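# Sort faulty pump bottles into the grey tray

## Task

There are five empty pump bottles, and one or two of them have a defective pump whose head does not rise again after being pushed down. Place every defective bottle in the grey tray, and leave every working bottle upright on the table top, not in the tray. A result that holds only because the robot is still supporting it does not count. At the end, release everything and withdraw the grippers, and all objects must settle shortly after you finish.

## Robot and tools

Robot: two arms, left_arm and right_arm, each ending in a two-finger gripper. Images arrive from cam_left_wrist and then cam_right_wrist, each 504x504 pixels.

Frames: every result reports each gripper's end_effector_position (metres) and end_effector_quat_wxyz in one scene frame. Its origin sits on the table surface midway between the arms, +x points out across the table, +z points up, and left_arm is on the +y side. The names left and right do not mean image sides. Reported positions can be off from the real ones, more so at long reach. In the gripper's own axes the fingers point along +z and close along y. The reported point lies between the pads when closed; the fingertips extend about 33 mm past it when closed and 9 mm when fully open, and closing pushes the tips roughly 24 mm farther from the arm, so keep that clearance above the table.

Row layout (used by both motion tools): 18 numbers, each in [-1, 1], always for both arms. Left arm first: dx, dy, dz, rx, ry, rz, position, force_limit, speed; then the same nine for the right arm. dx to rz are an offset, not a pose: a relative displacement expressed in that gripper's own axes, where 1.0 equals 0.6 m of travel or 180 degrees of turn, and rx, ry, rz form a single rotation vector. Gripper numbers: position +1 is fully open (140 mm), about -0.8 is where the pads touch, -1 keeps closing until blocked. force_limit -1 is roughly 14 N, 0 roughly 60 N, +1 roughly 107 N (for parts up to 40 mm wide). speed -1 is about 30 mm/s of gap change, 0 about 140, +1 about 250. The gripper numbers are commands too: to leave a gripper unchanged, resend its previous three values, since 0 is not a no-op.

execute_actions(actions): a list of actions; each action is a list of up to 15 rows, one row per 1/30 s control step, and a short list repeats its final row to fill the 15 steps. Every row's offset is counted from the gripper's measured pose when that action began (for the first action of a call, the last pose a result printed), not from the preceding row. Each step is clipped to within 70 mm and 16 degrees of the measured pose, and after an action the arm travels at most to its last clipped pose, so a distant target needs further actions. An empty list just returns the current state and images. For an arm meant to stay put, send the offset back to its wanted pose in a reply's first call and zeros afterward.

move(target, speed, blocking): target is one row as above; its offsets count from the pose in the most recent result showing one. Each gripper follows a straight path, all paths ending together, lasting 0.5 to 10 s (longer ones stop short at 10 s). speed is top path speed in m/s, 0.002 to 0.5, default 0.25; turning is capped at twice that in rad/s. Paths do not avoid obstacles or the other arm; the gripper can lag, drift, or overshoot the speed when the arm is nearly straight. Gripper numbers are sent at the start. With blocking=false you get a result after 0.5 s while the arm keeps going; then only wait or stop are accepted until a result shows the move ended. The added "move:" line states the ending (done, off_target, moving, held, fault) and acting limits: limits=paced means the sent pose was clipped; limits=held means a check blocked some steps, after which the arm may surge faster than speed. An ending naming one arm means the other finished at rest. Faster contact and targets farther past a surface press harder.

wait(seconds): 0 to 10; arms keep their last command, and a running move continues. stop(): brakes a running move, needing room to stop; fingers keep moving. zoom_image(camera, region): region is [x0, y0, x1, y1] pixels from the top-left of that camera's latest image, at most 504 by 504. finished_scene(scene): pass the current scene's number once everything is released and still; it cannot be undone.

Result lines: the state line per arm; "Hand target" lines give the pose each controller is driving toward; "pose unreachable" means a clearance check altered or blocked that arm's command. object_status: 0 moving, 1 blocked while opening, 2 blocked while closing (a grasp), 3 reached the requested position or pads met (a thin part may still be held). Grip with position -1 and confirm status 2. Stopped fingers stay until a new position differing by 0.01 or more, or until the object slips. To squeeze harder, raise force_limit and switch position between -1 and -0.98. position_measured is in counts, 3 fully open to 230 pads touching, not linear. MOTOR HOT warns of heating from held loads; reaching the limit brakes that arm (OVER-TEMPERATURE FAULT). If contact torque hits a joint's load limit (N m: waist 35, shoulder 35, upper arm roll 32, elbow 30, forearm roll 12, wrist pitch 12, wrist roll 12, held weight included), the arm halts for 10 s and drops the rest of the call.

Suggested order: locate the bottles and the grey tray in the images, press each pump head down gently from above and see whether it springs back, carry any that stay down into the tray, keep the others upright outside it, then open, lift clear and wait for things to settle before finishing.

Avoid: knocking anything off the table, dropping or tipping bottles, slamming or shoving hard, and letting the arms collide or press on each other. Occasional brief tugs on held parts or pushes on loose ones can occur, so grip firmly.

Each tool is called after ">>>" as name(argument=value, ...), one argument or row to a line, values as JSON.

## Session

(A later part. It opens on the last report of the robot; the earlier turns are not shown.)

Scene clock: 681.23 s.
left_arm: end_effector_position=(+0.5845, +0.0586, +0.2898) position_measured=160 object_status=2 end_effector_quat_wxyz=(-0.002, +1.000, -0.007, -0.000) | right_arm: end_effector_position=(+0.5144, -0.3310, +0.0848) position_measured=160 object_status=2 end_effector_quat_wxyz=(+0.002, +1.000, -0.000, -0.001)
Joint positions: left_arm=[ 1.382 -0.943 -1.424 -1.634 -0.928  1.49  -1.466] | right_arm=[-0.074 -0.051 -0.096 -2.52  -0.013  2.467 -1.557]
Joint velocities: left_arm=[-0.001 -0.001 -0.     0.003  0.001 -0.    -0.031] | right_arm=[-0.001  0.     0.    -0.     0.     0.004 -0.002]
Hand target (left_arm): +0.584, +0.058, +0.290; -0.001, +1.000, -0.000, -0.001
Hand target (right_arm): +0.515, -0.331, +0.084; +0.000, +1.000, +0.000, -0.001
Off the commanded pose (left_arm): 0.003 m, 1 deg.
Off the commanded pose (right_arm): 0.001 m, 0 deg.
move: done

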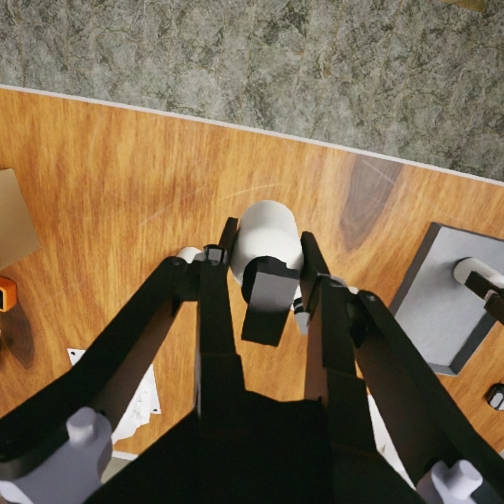

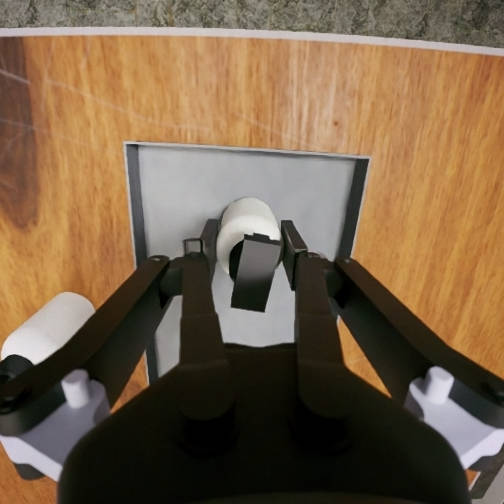

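>>> execute_actions(
  actions=[
    [[0,0,0,0,0,0,-1,0,-0.6, 0,0,0.003,0,0,0,-1,0,-0.4],[0,0,0,0,0,0,-1,0,-0.6, 0,0,0.005,0,0,0,-1,0,-0.4],[0,0,0,0,0,0,-1,0,-0.6, 0,0,0.006,0,0,0,-1,0,-0.4],[0,0,0,0,0,0,-1,0,-0.6, 0,0,0.006,0,0,0,-1,0,-0.4],[0,0,0,0,0,0,-1,0,-0.6, 0,0,0.006,0,0,0,-1,0,-0.4],[0,0,0,0,0,0,-1,0,-0.6, 0,0,0.006,0,0,0,-1,0,-0.4],[0,0,0,0,0,0,-1,0,-0.6, 0,0,0.006,0,0,0,-1,0,-0.4],[0,0,0,0,0,0,-1,0,-0.6, 0,0,0.006,0,0,0,-1,0,-0.4],[0,0,0,0,0,0,-1,0,-0.6, 0,0,0.006,0,0,0,0.1,0,-0.4]],
  ],
)

>>> move(
  target=[0,0,0,0,0,0,-1,0,-0.6, 0.0,0.0,-0.2,0,0,0,0.1,0,-0.4],
  speed=0.2,
)

Scene clock: 686.13 s.
left_arm: end_effector_position=(+0.5844, +0.0585, +0.2898) position_measured=160 object_status=2 end_effector_quat_wxyz=(-0.002, +1.000, -0.004, -0.000) | right_arm: end_effector_position=(+0.5144, -0.3311, +0.0821) position_measured=130 object_status=0 end_effector_quat_wxyz=(+0.002, +1.000, +0.000, -0.002)
Joint positions: left_arm=[ 1.382 -0.943 -1.424 -1.634 -0.928  1.489 -1.472] | right_arm=[-0.074 -0.044 -0.096 -2.521 -0.013  2.473 -1.557]
Joint velocities: left_arm=[-0.001  0.     0.    -0.    -0.001  0.     0.002] | right_arm=[-0.001  0.    -0.001  0.001  0.     0.004 -0.001]
Hand target (left_arm): +0.584, +0.059, +0.290; -0.002, +1.000, -0.007, -0.000
Hand target (right_arm): +0.514, -0.331, +0.081; +0.002, +1.000, -0.000, -0.001
Off the commanded pose (left_arm): 0.000 m, 0 deg.
Off the commanded pose (right_arm): 0.001 m, 0 deg.

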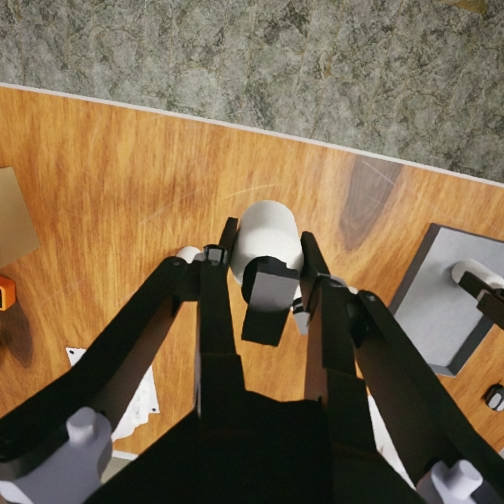

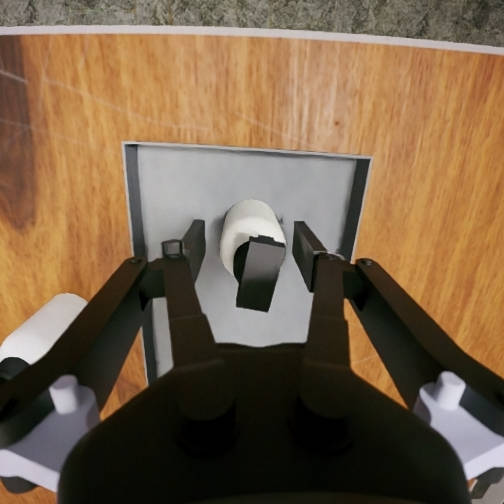

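Scene clock: 687.47 s.
left_arm: end_effector_position=(+0.5844, +0.0585, +0.2898) position_measured=160 object_status=2 end_effector_quat_wxyz=(-0.002, +1.000, -0.004, -0.000) | right_arm: end_effector_position=(+0.5157, -0.3300, +0.2017) position_measured=117 object_status=3 end_effector_quat_wxyz=(-0.001, +1.000, +0.001, -0.000)
Joint positions: left_arm=[ 1.382 -0.943 -1.424 -1.634 -0.928  1.489 -1.472] | right_arm=[-0.074 -0.246 -0.092 -2.39  -0.025  2.144 -1.548]
Joint velocities: left_arm=[-0.001  0.    -0.     0.001 -0.    -0.    -0.001] | right_arm=[ 0.001  0.001 -0.    -0.001  0.    -0.01   0.   ]
Hand target (left_arm): +0.584, +0.059, +0.290; -0.002, +1.000, -0.004, -0.000
Hand target (right_arm): +0.515, -0.330, +0.202; +0.001, +1.000, +0.001, -0.002
Off the commanded pose (left_arm): 0.000 m, 0 deg.
Off the commanded pose (right_arm): 0.001 m, 0 deg.
move: done

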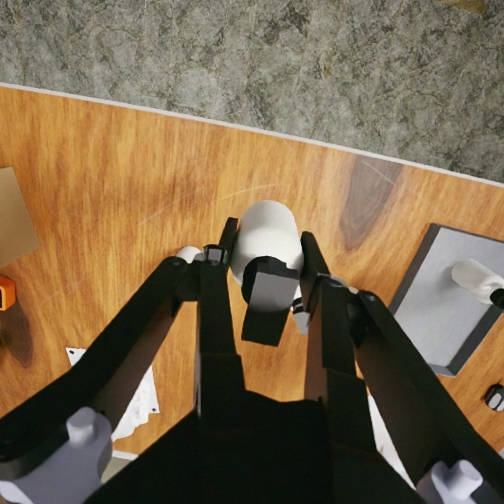

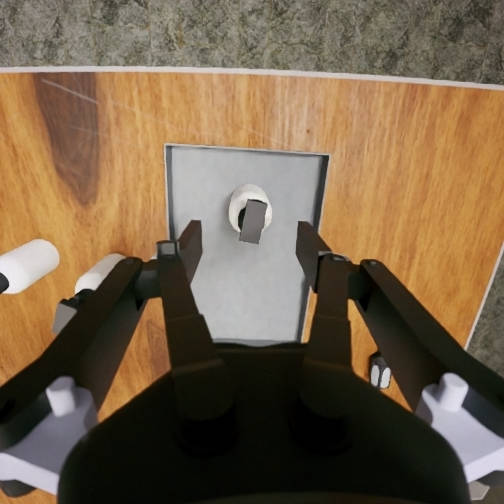

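>>> move(
  target=[-0.319,0.603,0.075,-0.001,0,-0.0025,-1,0,-0.6, -0.31,0.78,-0.08,0,0,0,0.1,0,-0.4],
  speed=0.3,
)

Scene clock: 699.30 s.
left_arm: end_effector_position=(+0.3939, -0.2976, +0.2374) position_measured=160 object_status=2 end_effector_quat_wxyz=(-0.007, +1.000, -0.005, +0.000) | right_arm: end_effector_position=(+0.3284, -0.7980, +0.2504) position_measured=117 object_status=3 end_effector_quat_wxyz=(+0.002, +1.000, -0.005, +0.001)
Joint positions: left_arm=[ 1.232 -1.158 -1.578 -1.101 -1.184  1.386 -2.194] | right_arm=[-0.19  -0.099 -0.999 -2.051 -0.092  2.    -2.536]
Joint velocities: left_arm=[ 0.001  0.    -0.002  0.001 -0.001 -0.001 -0.02 ] | right_arm=[-0.     0.002  0.     0.002  0.004 -0.004 -0.033]
Hand target (left_arm): +0.393, -0.298, +0.237; -0.007, +1.000, -0.001, -0.001
Hand target (right_arm): +0.329, -0.797, +0.251; +0.000, +1.000, +0.001, +0.001
Off the commanded pose (left_arm): 0.008 m, 1 deg.
Off the commanded pose (right_arm): 0.003 m, 1 deg.
move: off_target (left_arm)

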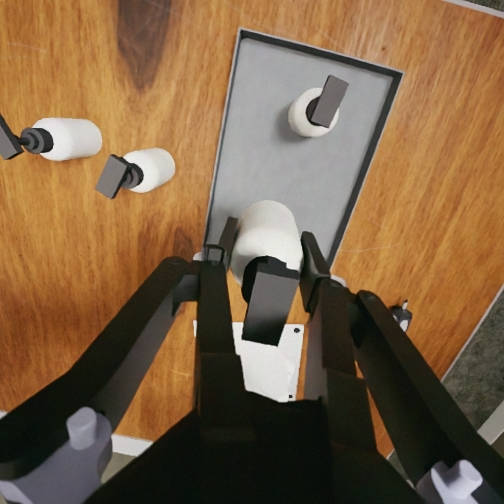

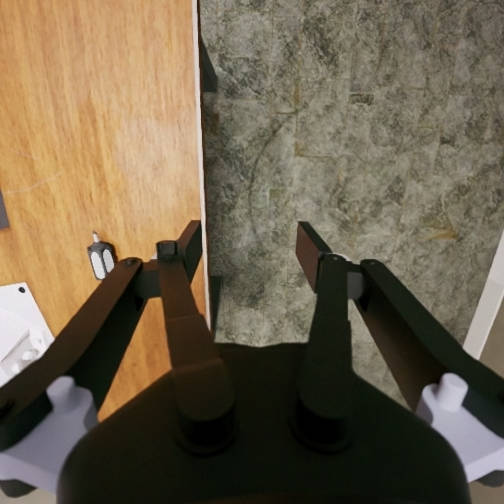

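>>> move(
  target=[0.0,0.015,0.25,-0.0045,0,-0.003,-1,0,-0.6, 0,0,0,0,0,0,0.1,0,-0.4],
  speed=0.18,
)

Scene clock: 704.20 s.
left_arm: end_effector_position=(+0.3964, -0.3030, +0.0877) position_measured=160 object_status=2 end_effector_quat_wxyz=(-0.002, +1.000, +0.004, +0.001) | right_arm: end_effector_position=(+0.3284, -0.7978, +0.2504) position_measured=117 object_status=3 end_effector_quat_wxyz=(+0.002, +1.000, -0.003, +0.001)
Joint positions: left_arm=[ 1.149 -1.33  -1.678 -1.311 -1.305  1.609 -2.137] | right_arm=[-0.19  -0.099 -0.999 -2.05  -0.092  1.999 -2.541]
Joint velocities: left_arm=[-0.002  0.001  0.001  0.001 -0.003  0.013  0.01 ] | right_arm=[ 0.001  0.    -0.     0.001  0.    -0.001  0.001]
Hand target (left_arm): +0.397, -0.304, +0.089; +0.001, +1.000, +0.001, +0.002
Hand target (right_arm): +0.328, -0.798, +0.250; +0.002, +1.000, -0.005, +0.001
Off the commanded pose (left_arm): 0.003 m, 1 deg.
Off the commanded pose (right_arm): 0.000 m, 0 deg.
move: done

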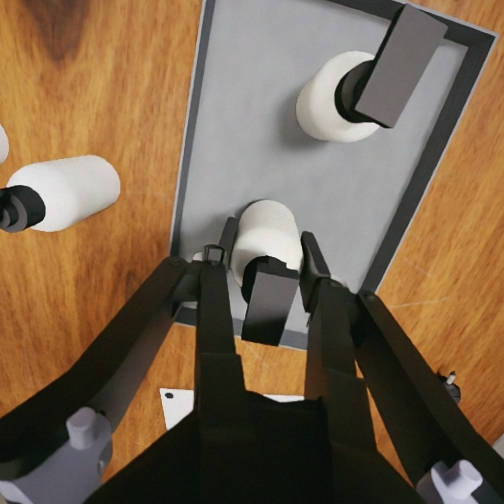

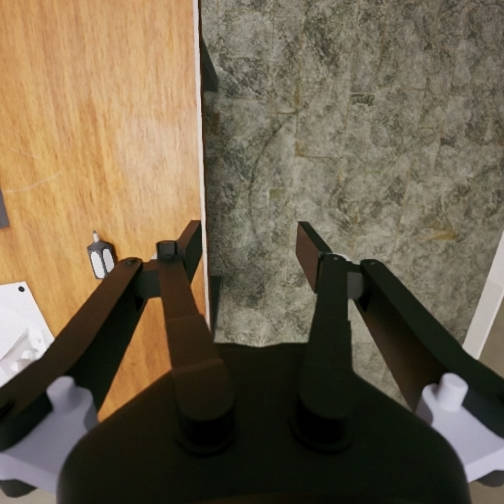

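>>> execute_actions(
  actions=[
    [[0,0,0.003,0,0,0,-1,0,-0.6, 0,0,0,0,0,0,0.1,0,-0.4],[0,0,0.006,0,0,0,-1,0,-0.6, 0,0,0,0,0,0,0.1,0,-0.4],[0,0,0.009,0,0,0,-1,0,-0.6, 0,0,0,0,0,0,0.1,0,-0.4],[0,0,0.012,0,0,0,-1,0,-0.6, 0,0,0,0,0,0,0.1,0,-0.4],[0,0,0.015,0,0,0,-1,0,-0.6, 0,0,0,0,0,0,0.1,0,-0.4],[0,0,0.018,0,0,0,-1,0,-0.6, 0,0,0,0,0,0,0.1,0,-0.4],[0,0,0.021,0,0,0,-1,0,-0.6, 0,0,0,0,0,0,0.1,0,-0.4]],
  ],
)

Scene clock: 707.50 s.
left_arm: end_effector_position=(+0.3963, -0.3019, +0.0758) position_measured=160 object_status=2 end_effector_quat_wxyz=(-0.005, +1.000, +0.003, +0.001) | right_arm: end_effector_position=(+0.3284, -0.7978, +0.2504) position_measured=117 object_status=3 end_effector_quat_wxyz=(+0.002, +1.000, -0.003, +0.001)
Joint positions: left_arm=[ 1.149 -1.342 -1.689 -1.316 -1.311  1.621 -2.134] | right_arm=[-0.19  -0.099 -0.999 -2.05  -0.092  1.999 -2.54 ]
Joint velocities: left_arm=[-0.001  0.001  0.     0.    -0.004  0.011  0.002] | right_arm=[-0.     0.001  0.001  0.002  0.002  0.     0.   ]
Hand target (left_arm): +0.397, -0.303, +0.075; -0.002, +1.000, +0.004, +0.001
Hand target (right_arm): +0.328, -0.798, +0.250; +0.002, +1.000, -0.003, +0.001
Off the commanded pose (left_arm): 0.001 m, 0 deg.
Off the commanded pose (right_arm): 0.000 m, 0 deg.

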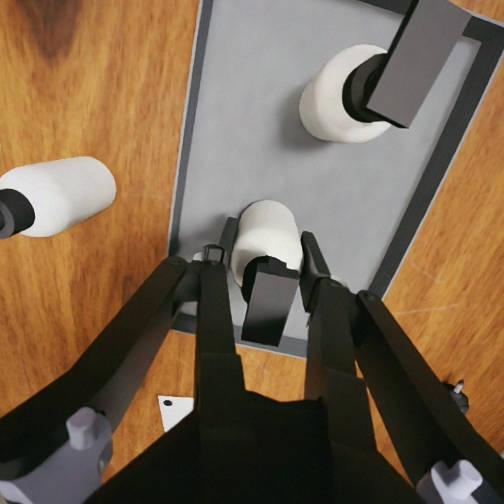

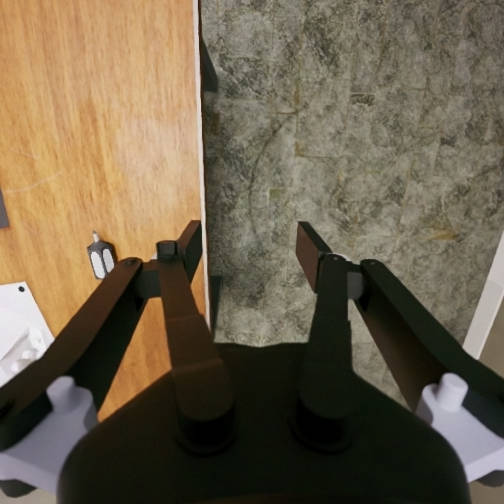

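>>> execute_actions(
  actions=[
    [[0,0,0.003,0,0,0,-1,0,-0.6, 0,0,0,0,0,0,0.1,0,-0.4],[0,0,0.005,0,0,0,-1,0,-0.6, 0,0,0,0,0,0,0.1,0,-0.4],[0,0,0.005,0,0,0,-1,0,-0.6, 0,0,0,0,0,0,0.1,0,-0.4],[0,0,0.005,0,0,0,-1,0,-0.6, 0,0,0,0,0,0,0.1,0,-0.4],[0,0,0.005,0,0,0,-1,0,-0.6, 0,0,0,0,0,0,0.1,0,-0.4],[0,0,0.005,0,0,0,-1,0,-0.6, 0,0,0,0,0,0,0.1,0,-0.4],[0,0,0.005,0,0,0,0.05,0,-0.3, 0,0,0,0,0,0,0.1,0,-0.4]],
  ],
)

>>> move(
  target=[0,0,-0.25,0,0,0,0.05,0,-0.3, 0,0,0,0,0,0,0.1,0,-0.4],
  speed=0.2,
)

Scene clock: 711.80 s.
left_arm: end_effector_position=(+0.3961, -0.3019, +0.0742) position_measured=123 object_status=0 end_effector_quat_wxyz=(-0.005, +1.000, +0.003, +0.001) | right_arm: end_effector_position=(+0.3284, -0.7978, +0.2504) position_measured=117 object_status=3 end_effector_quat_wxyz=(+0.002, +1.000, -0.003, +0.001)
Joint positions: left_arm=[ 1.149 -1.344 -1.691 -1.316 -1.312  1.623 -2.134] | right_arm=[-0.19  -0.099 -0.999 -2.05  -0.092  1.999 -2.54 ]
Joint velocities: left_arm=[ 0.002 -0.001 -0.001 -0.001  0.     0.     0.001] | right_arm=[-0.001 -0.    -0.     0.001  0.001  0.001  0.   ]
Hand target (left_arm): +0.396, -0.302, +0.073; -0.005, +1.000, +0.003, +0.001
Hand target (right_arm): +0.328, -0.798, +0.250; +0.002, +1.000, -0.003, +0.001
Off the commanded pose (left_arm): 0.001 m, 0 deg.
Off the commanded pose (right_arm): 0.000 m, 0 deg.

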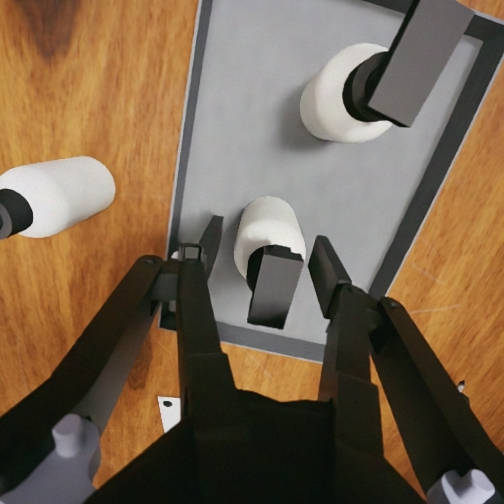

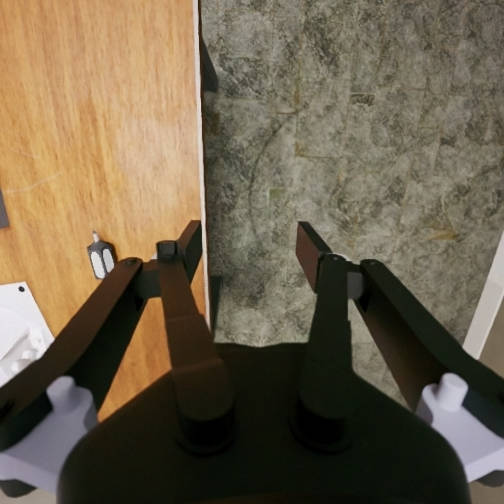

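Scene clock: 713.20 s.
left_arm: end_effector_position=(+0.3936, -0.3053, +0.2243) position_measured=123 object_status=3 end_effector_quat_wxyz=(-0.002, +1.000, -0.003, -0.000) | right_arm: end_effector_position=(+0.3284, -0.7978, +0.2504) position_measured=117 object_status=3 end_effector_quat_wxyz=(+0.002, +1.000, -0.003, +0.001)
Joint positions: left_arm=[ 1.233 -1.175 -1.589 -1.105 -1.203  1.409 -2.203] | right_arm=[-0.19  -0.099 -0.999 -2.05  -0.092  1.999 -2.54 ]
Joint velocities: left_arm=[ 0.001 -0.003  0.001  0.002 -0.001 -0.013 -0.016] | right_arm=[-0.    -0.001 -0.001  0.002  0.     0.    -0.   ]
Hand target (left_arm): +0.393, -0.304, +0.223; -0.006, +1.000, +0.002, -0.001
Hand target (right_arm): +0.328, -0.798, +0.250; +0.002, +1.000, -0.003, +0.001
Off the commanded pose (left_arm): 0.003 m, 1 deg.
Off the commanded pose (right_arm): 0.000 m, 0 deg.
move: done

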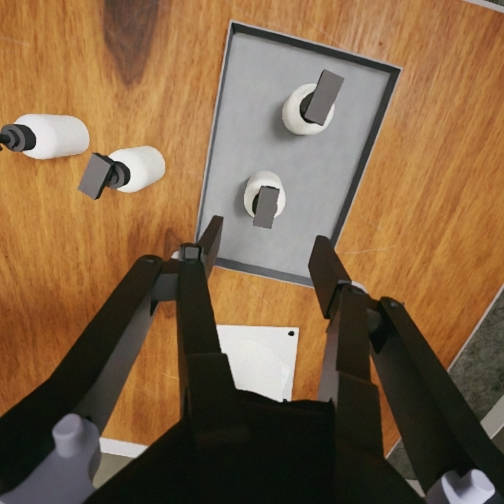

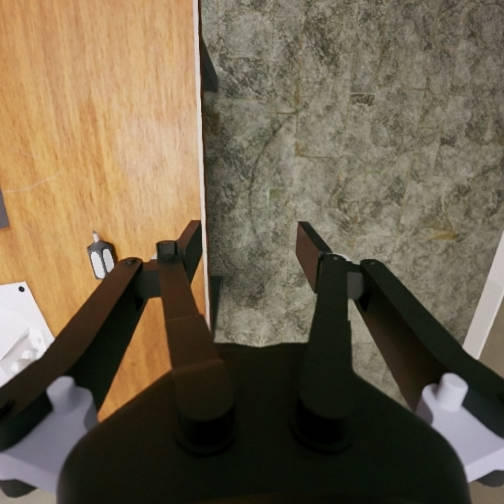

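>>> move(
  target=[0.15,-0.55,-0.17,0,0,0,0.05,0,-0.3, 0,0,0,0,0,0,0.1,0,-0.4],
  speed=0.35,
)

Scene clock: 717.53 s.
left_arm: end_effector_position=(+0.4809, +0.0202, +0.3293) position_measured=123 object_status=3 end_effector_quat_wxyz=(+0.006, +1.000, +0.005, -0.000) | right_arm: end_effector_position=(+0.3284, -0.7978, +0.2504) position_measured=117 object_status=3 end_effector_quat_wxyz=(+0.002, +1.000, -0.003, +0.001)
Joint positions: left_arm=[ 1.004 -0.913 -1.214 -1.822 -0.855  1.454 -1.589] | right_arm=[-0.19  -0.099 -0.999 -2.05  -0.092  1.999 -2.54 ]
Joint velocities: left_arm=[-0.001  0.    -0.    -0.    -0.     0.003  0.032] | right_arm=[ 0.    -0.    -0.001  0.    -0.    -0.     0.   ]
Hand target (left_arm): +0.481, +0.021, +0.328; +0.005, +1.000, -0.002, -0.000
Hand target (right_arm): +0.328, -0.798, +0.250; +0.002, +1.000, -0.003, +0.001
Off the commanded pose (left_arm): 0.006 m, 1 deg.
Off the commanded pose (right_arm): 0.000 m, 0 deg.
move: off_target (left_arm)

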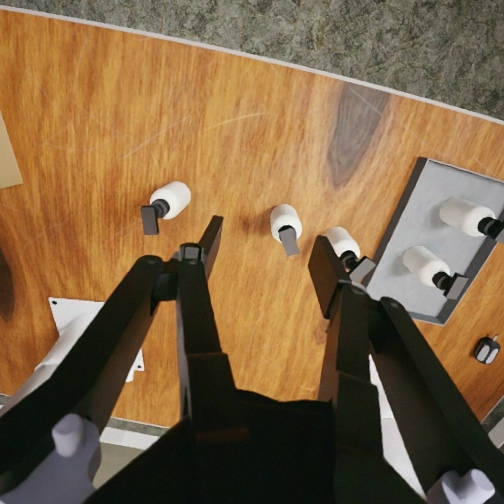

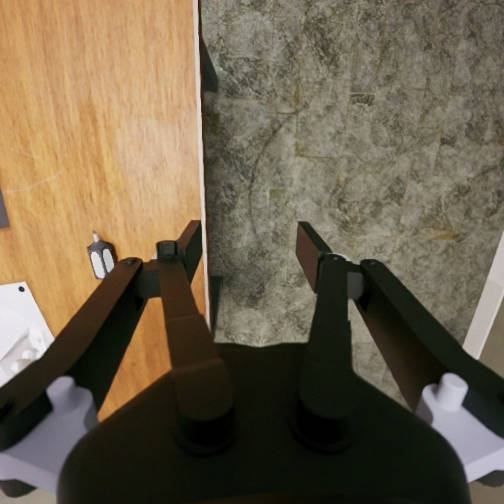

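>>> zoom_image(
  camera="cam_left_wrist",
  region=[124, 140, 504, 340],
)

Region (124, 140, 504, 340) of cam_left_wrist's 504x504 image, scaled by 1.326, with more detail than that image has; it fills the top 265 rows of this view, and the rest is white.

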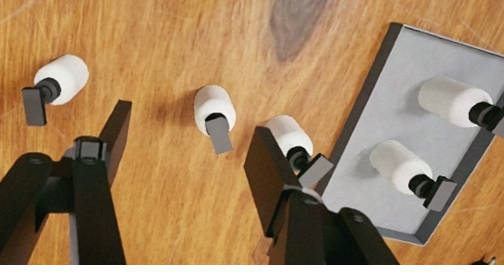

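All three good bottles are upright on the table and both faulty ones are in the tray; the arms are clear.

>>> finished_scene(
  scene=1,
)

The scene is finished: the task was done.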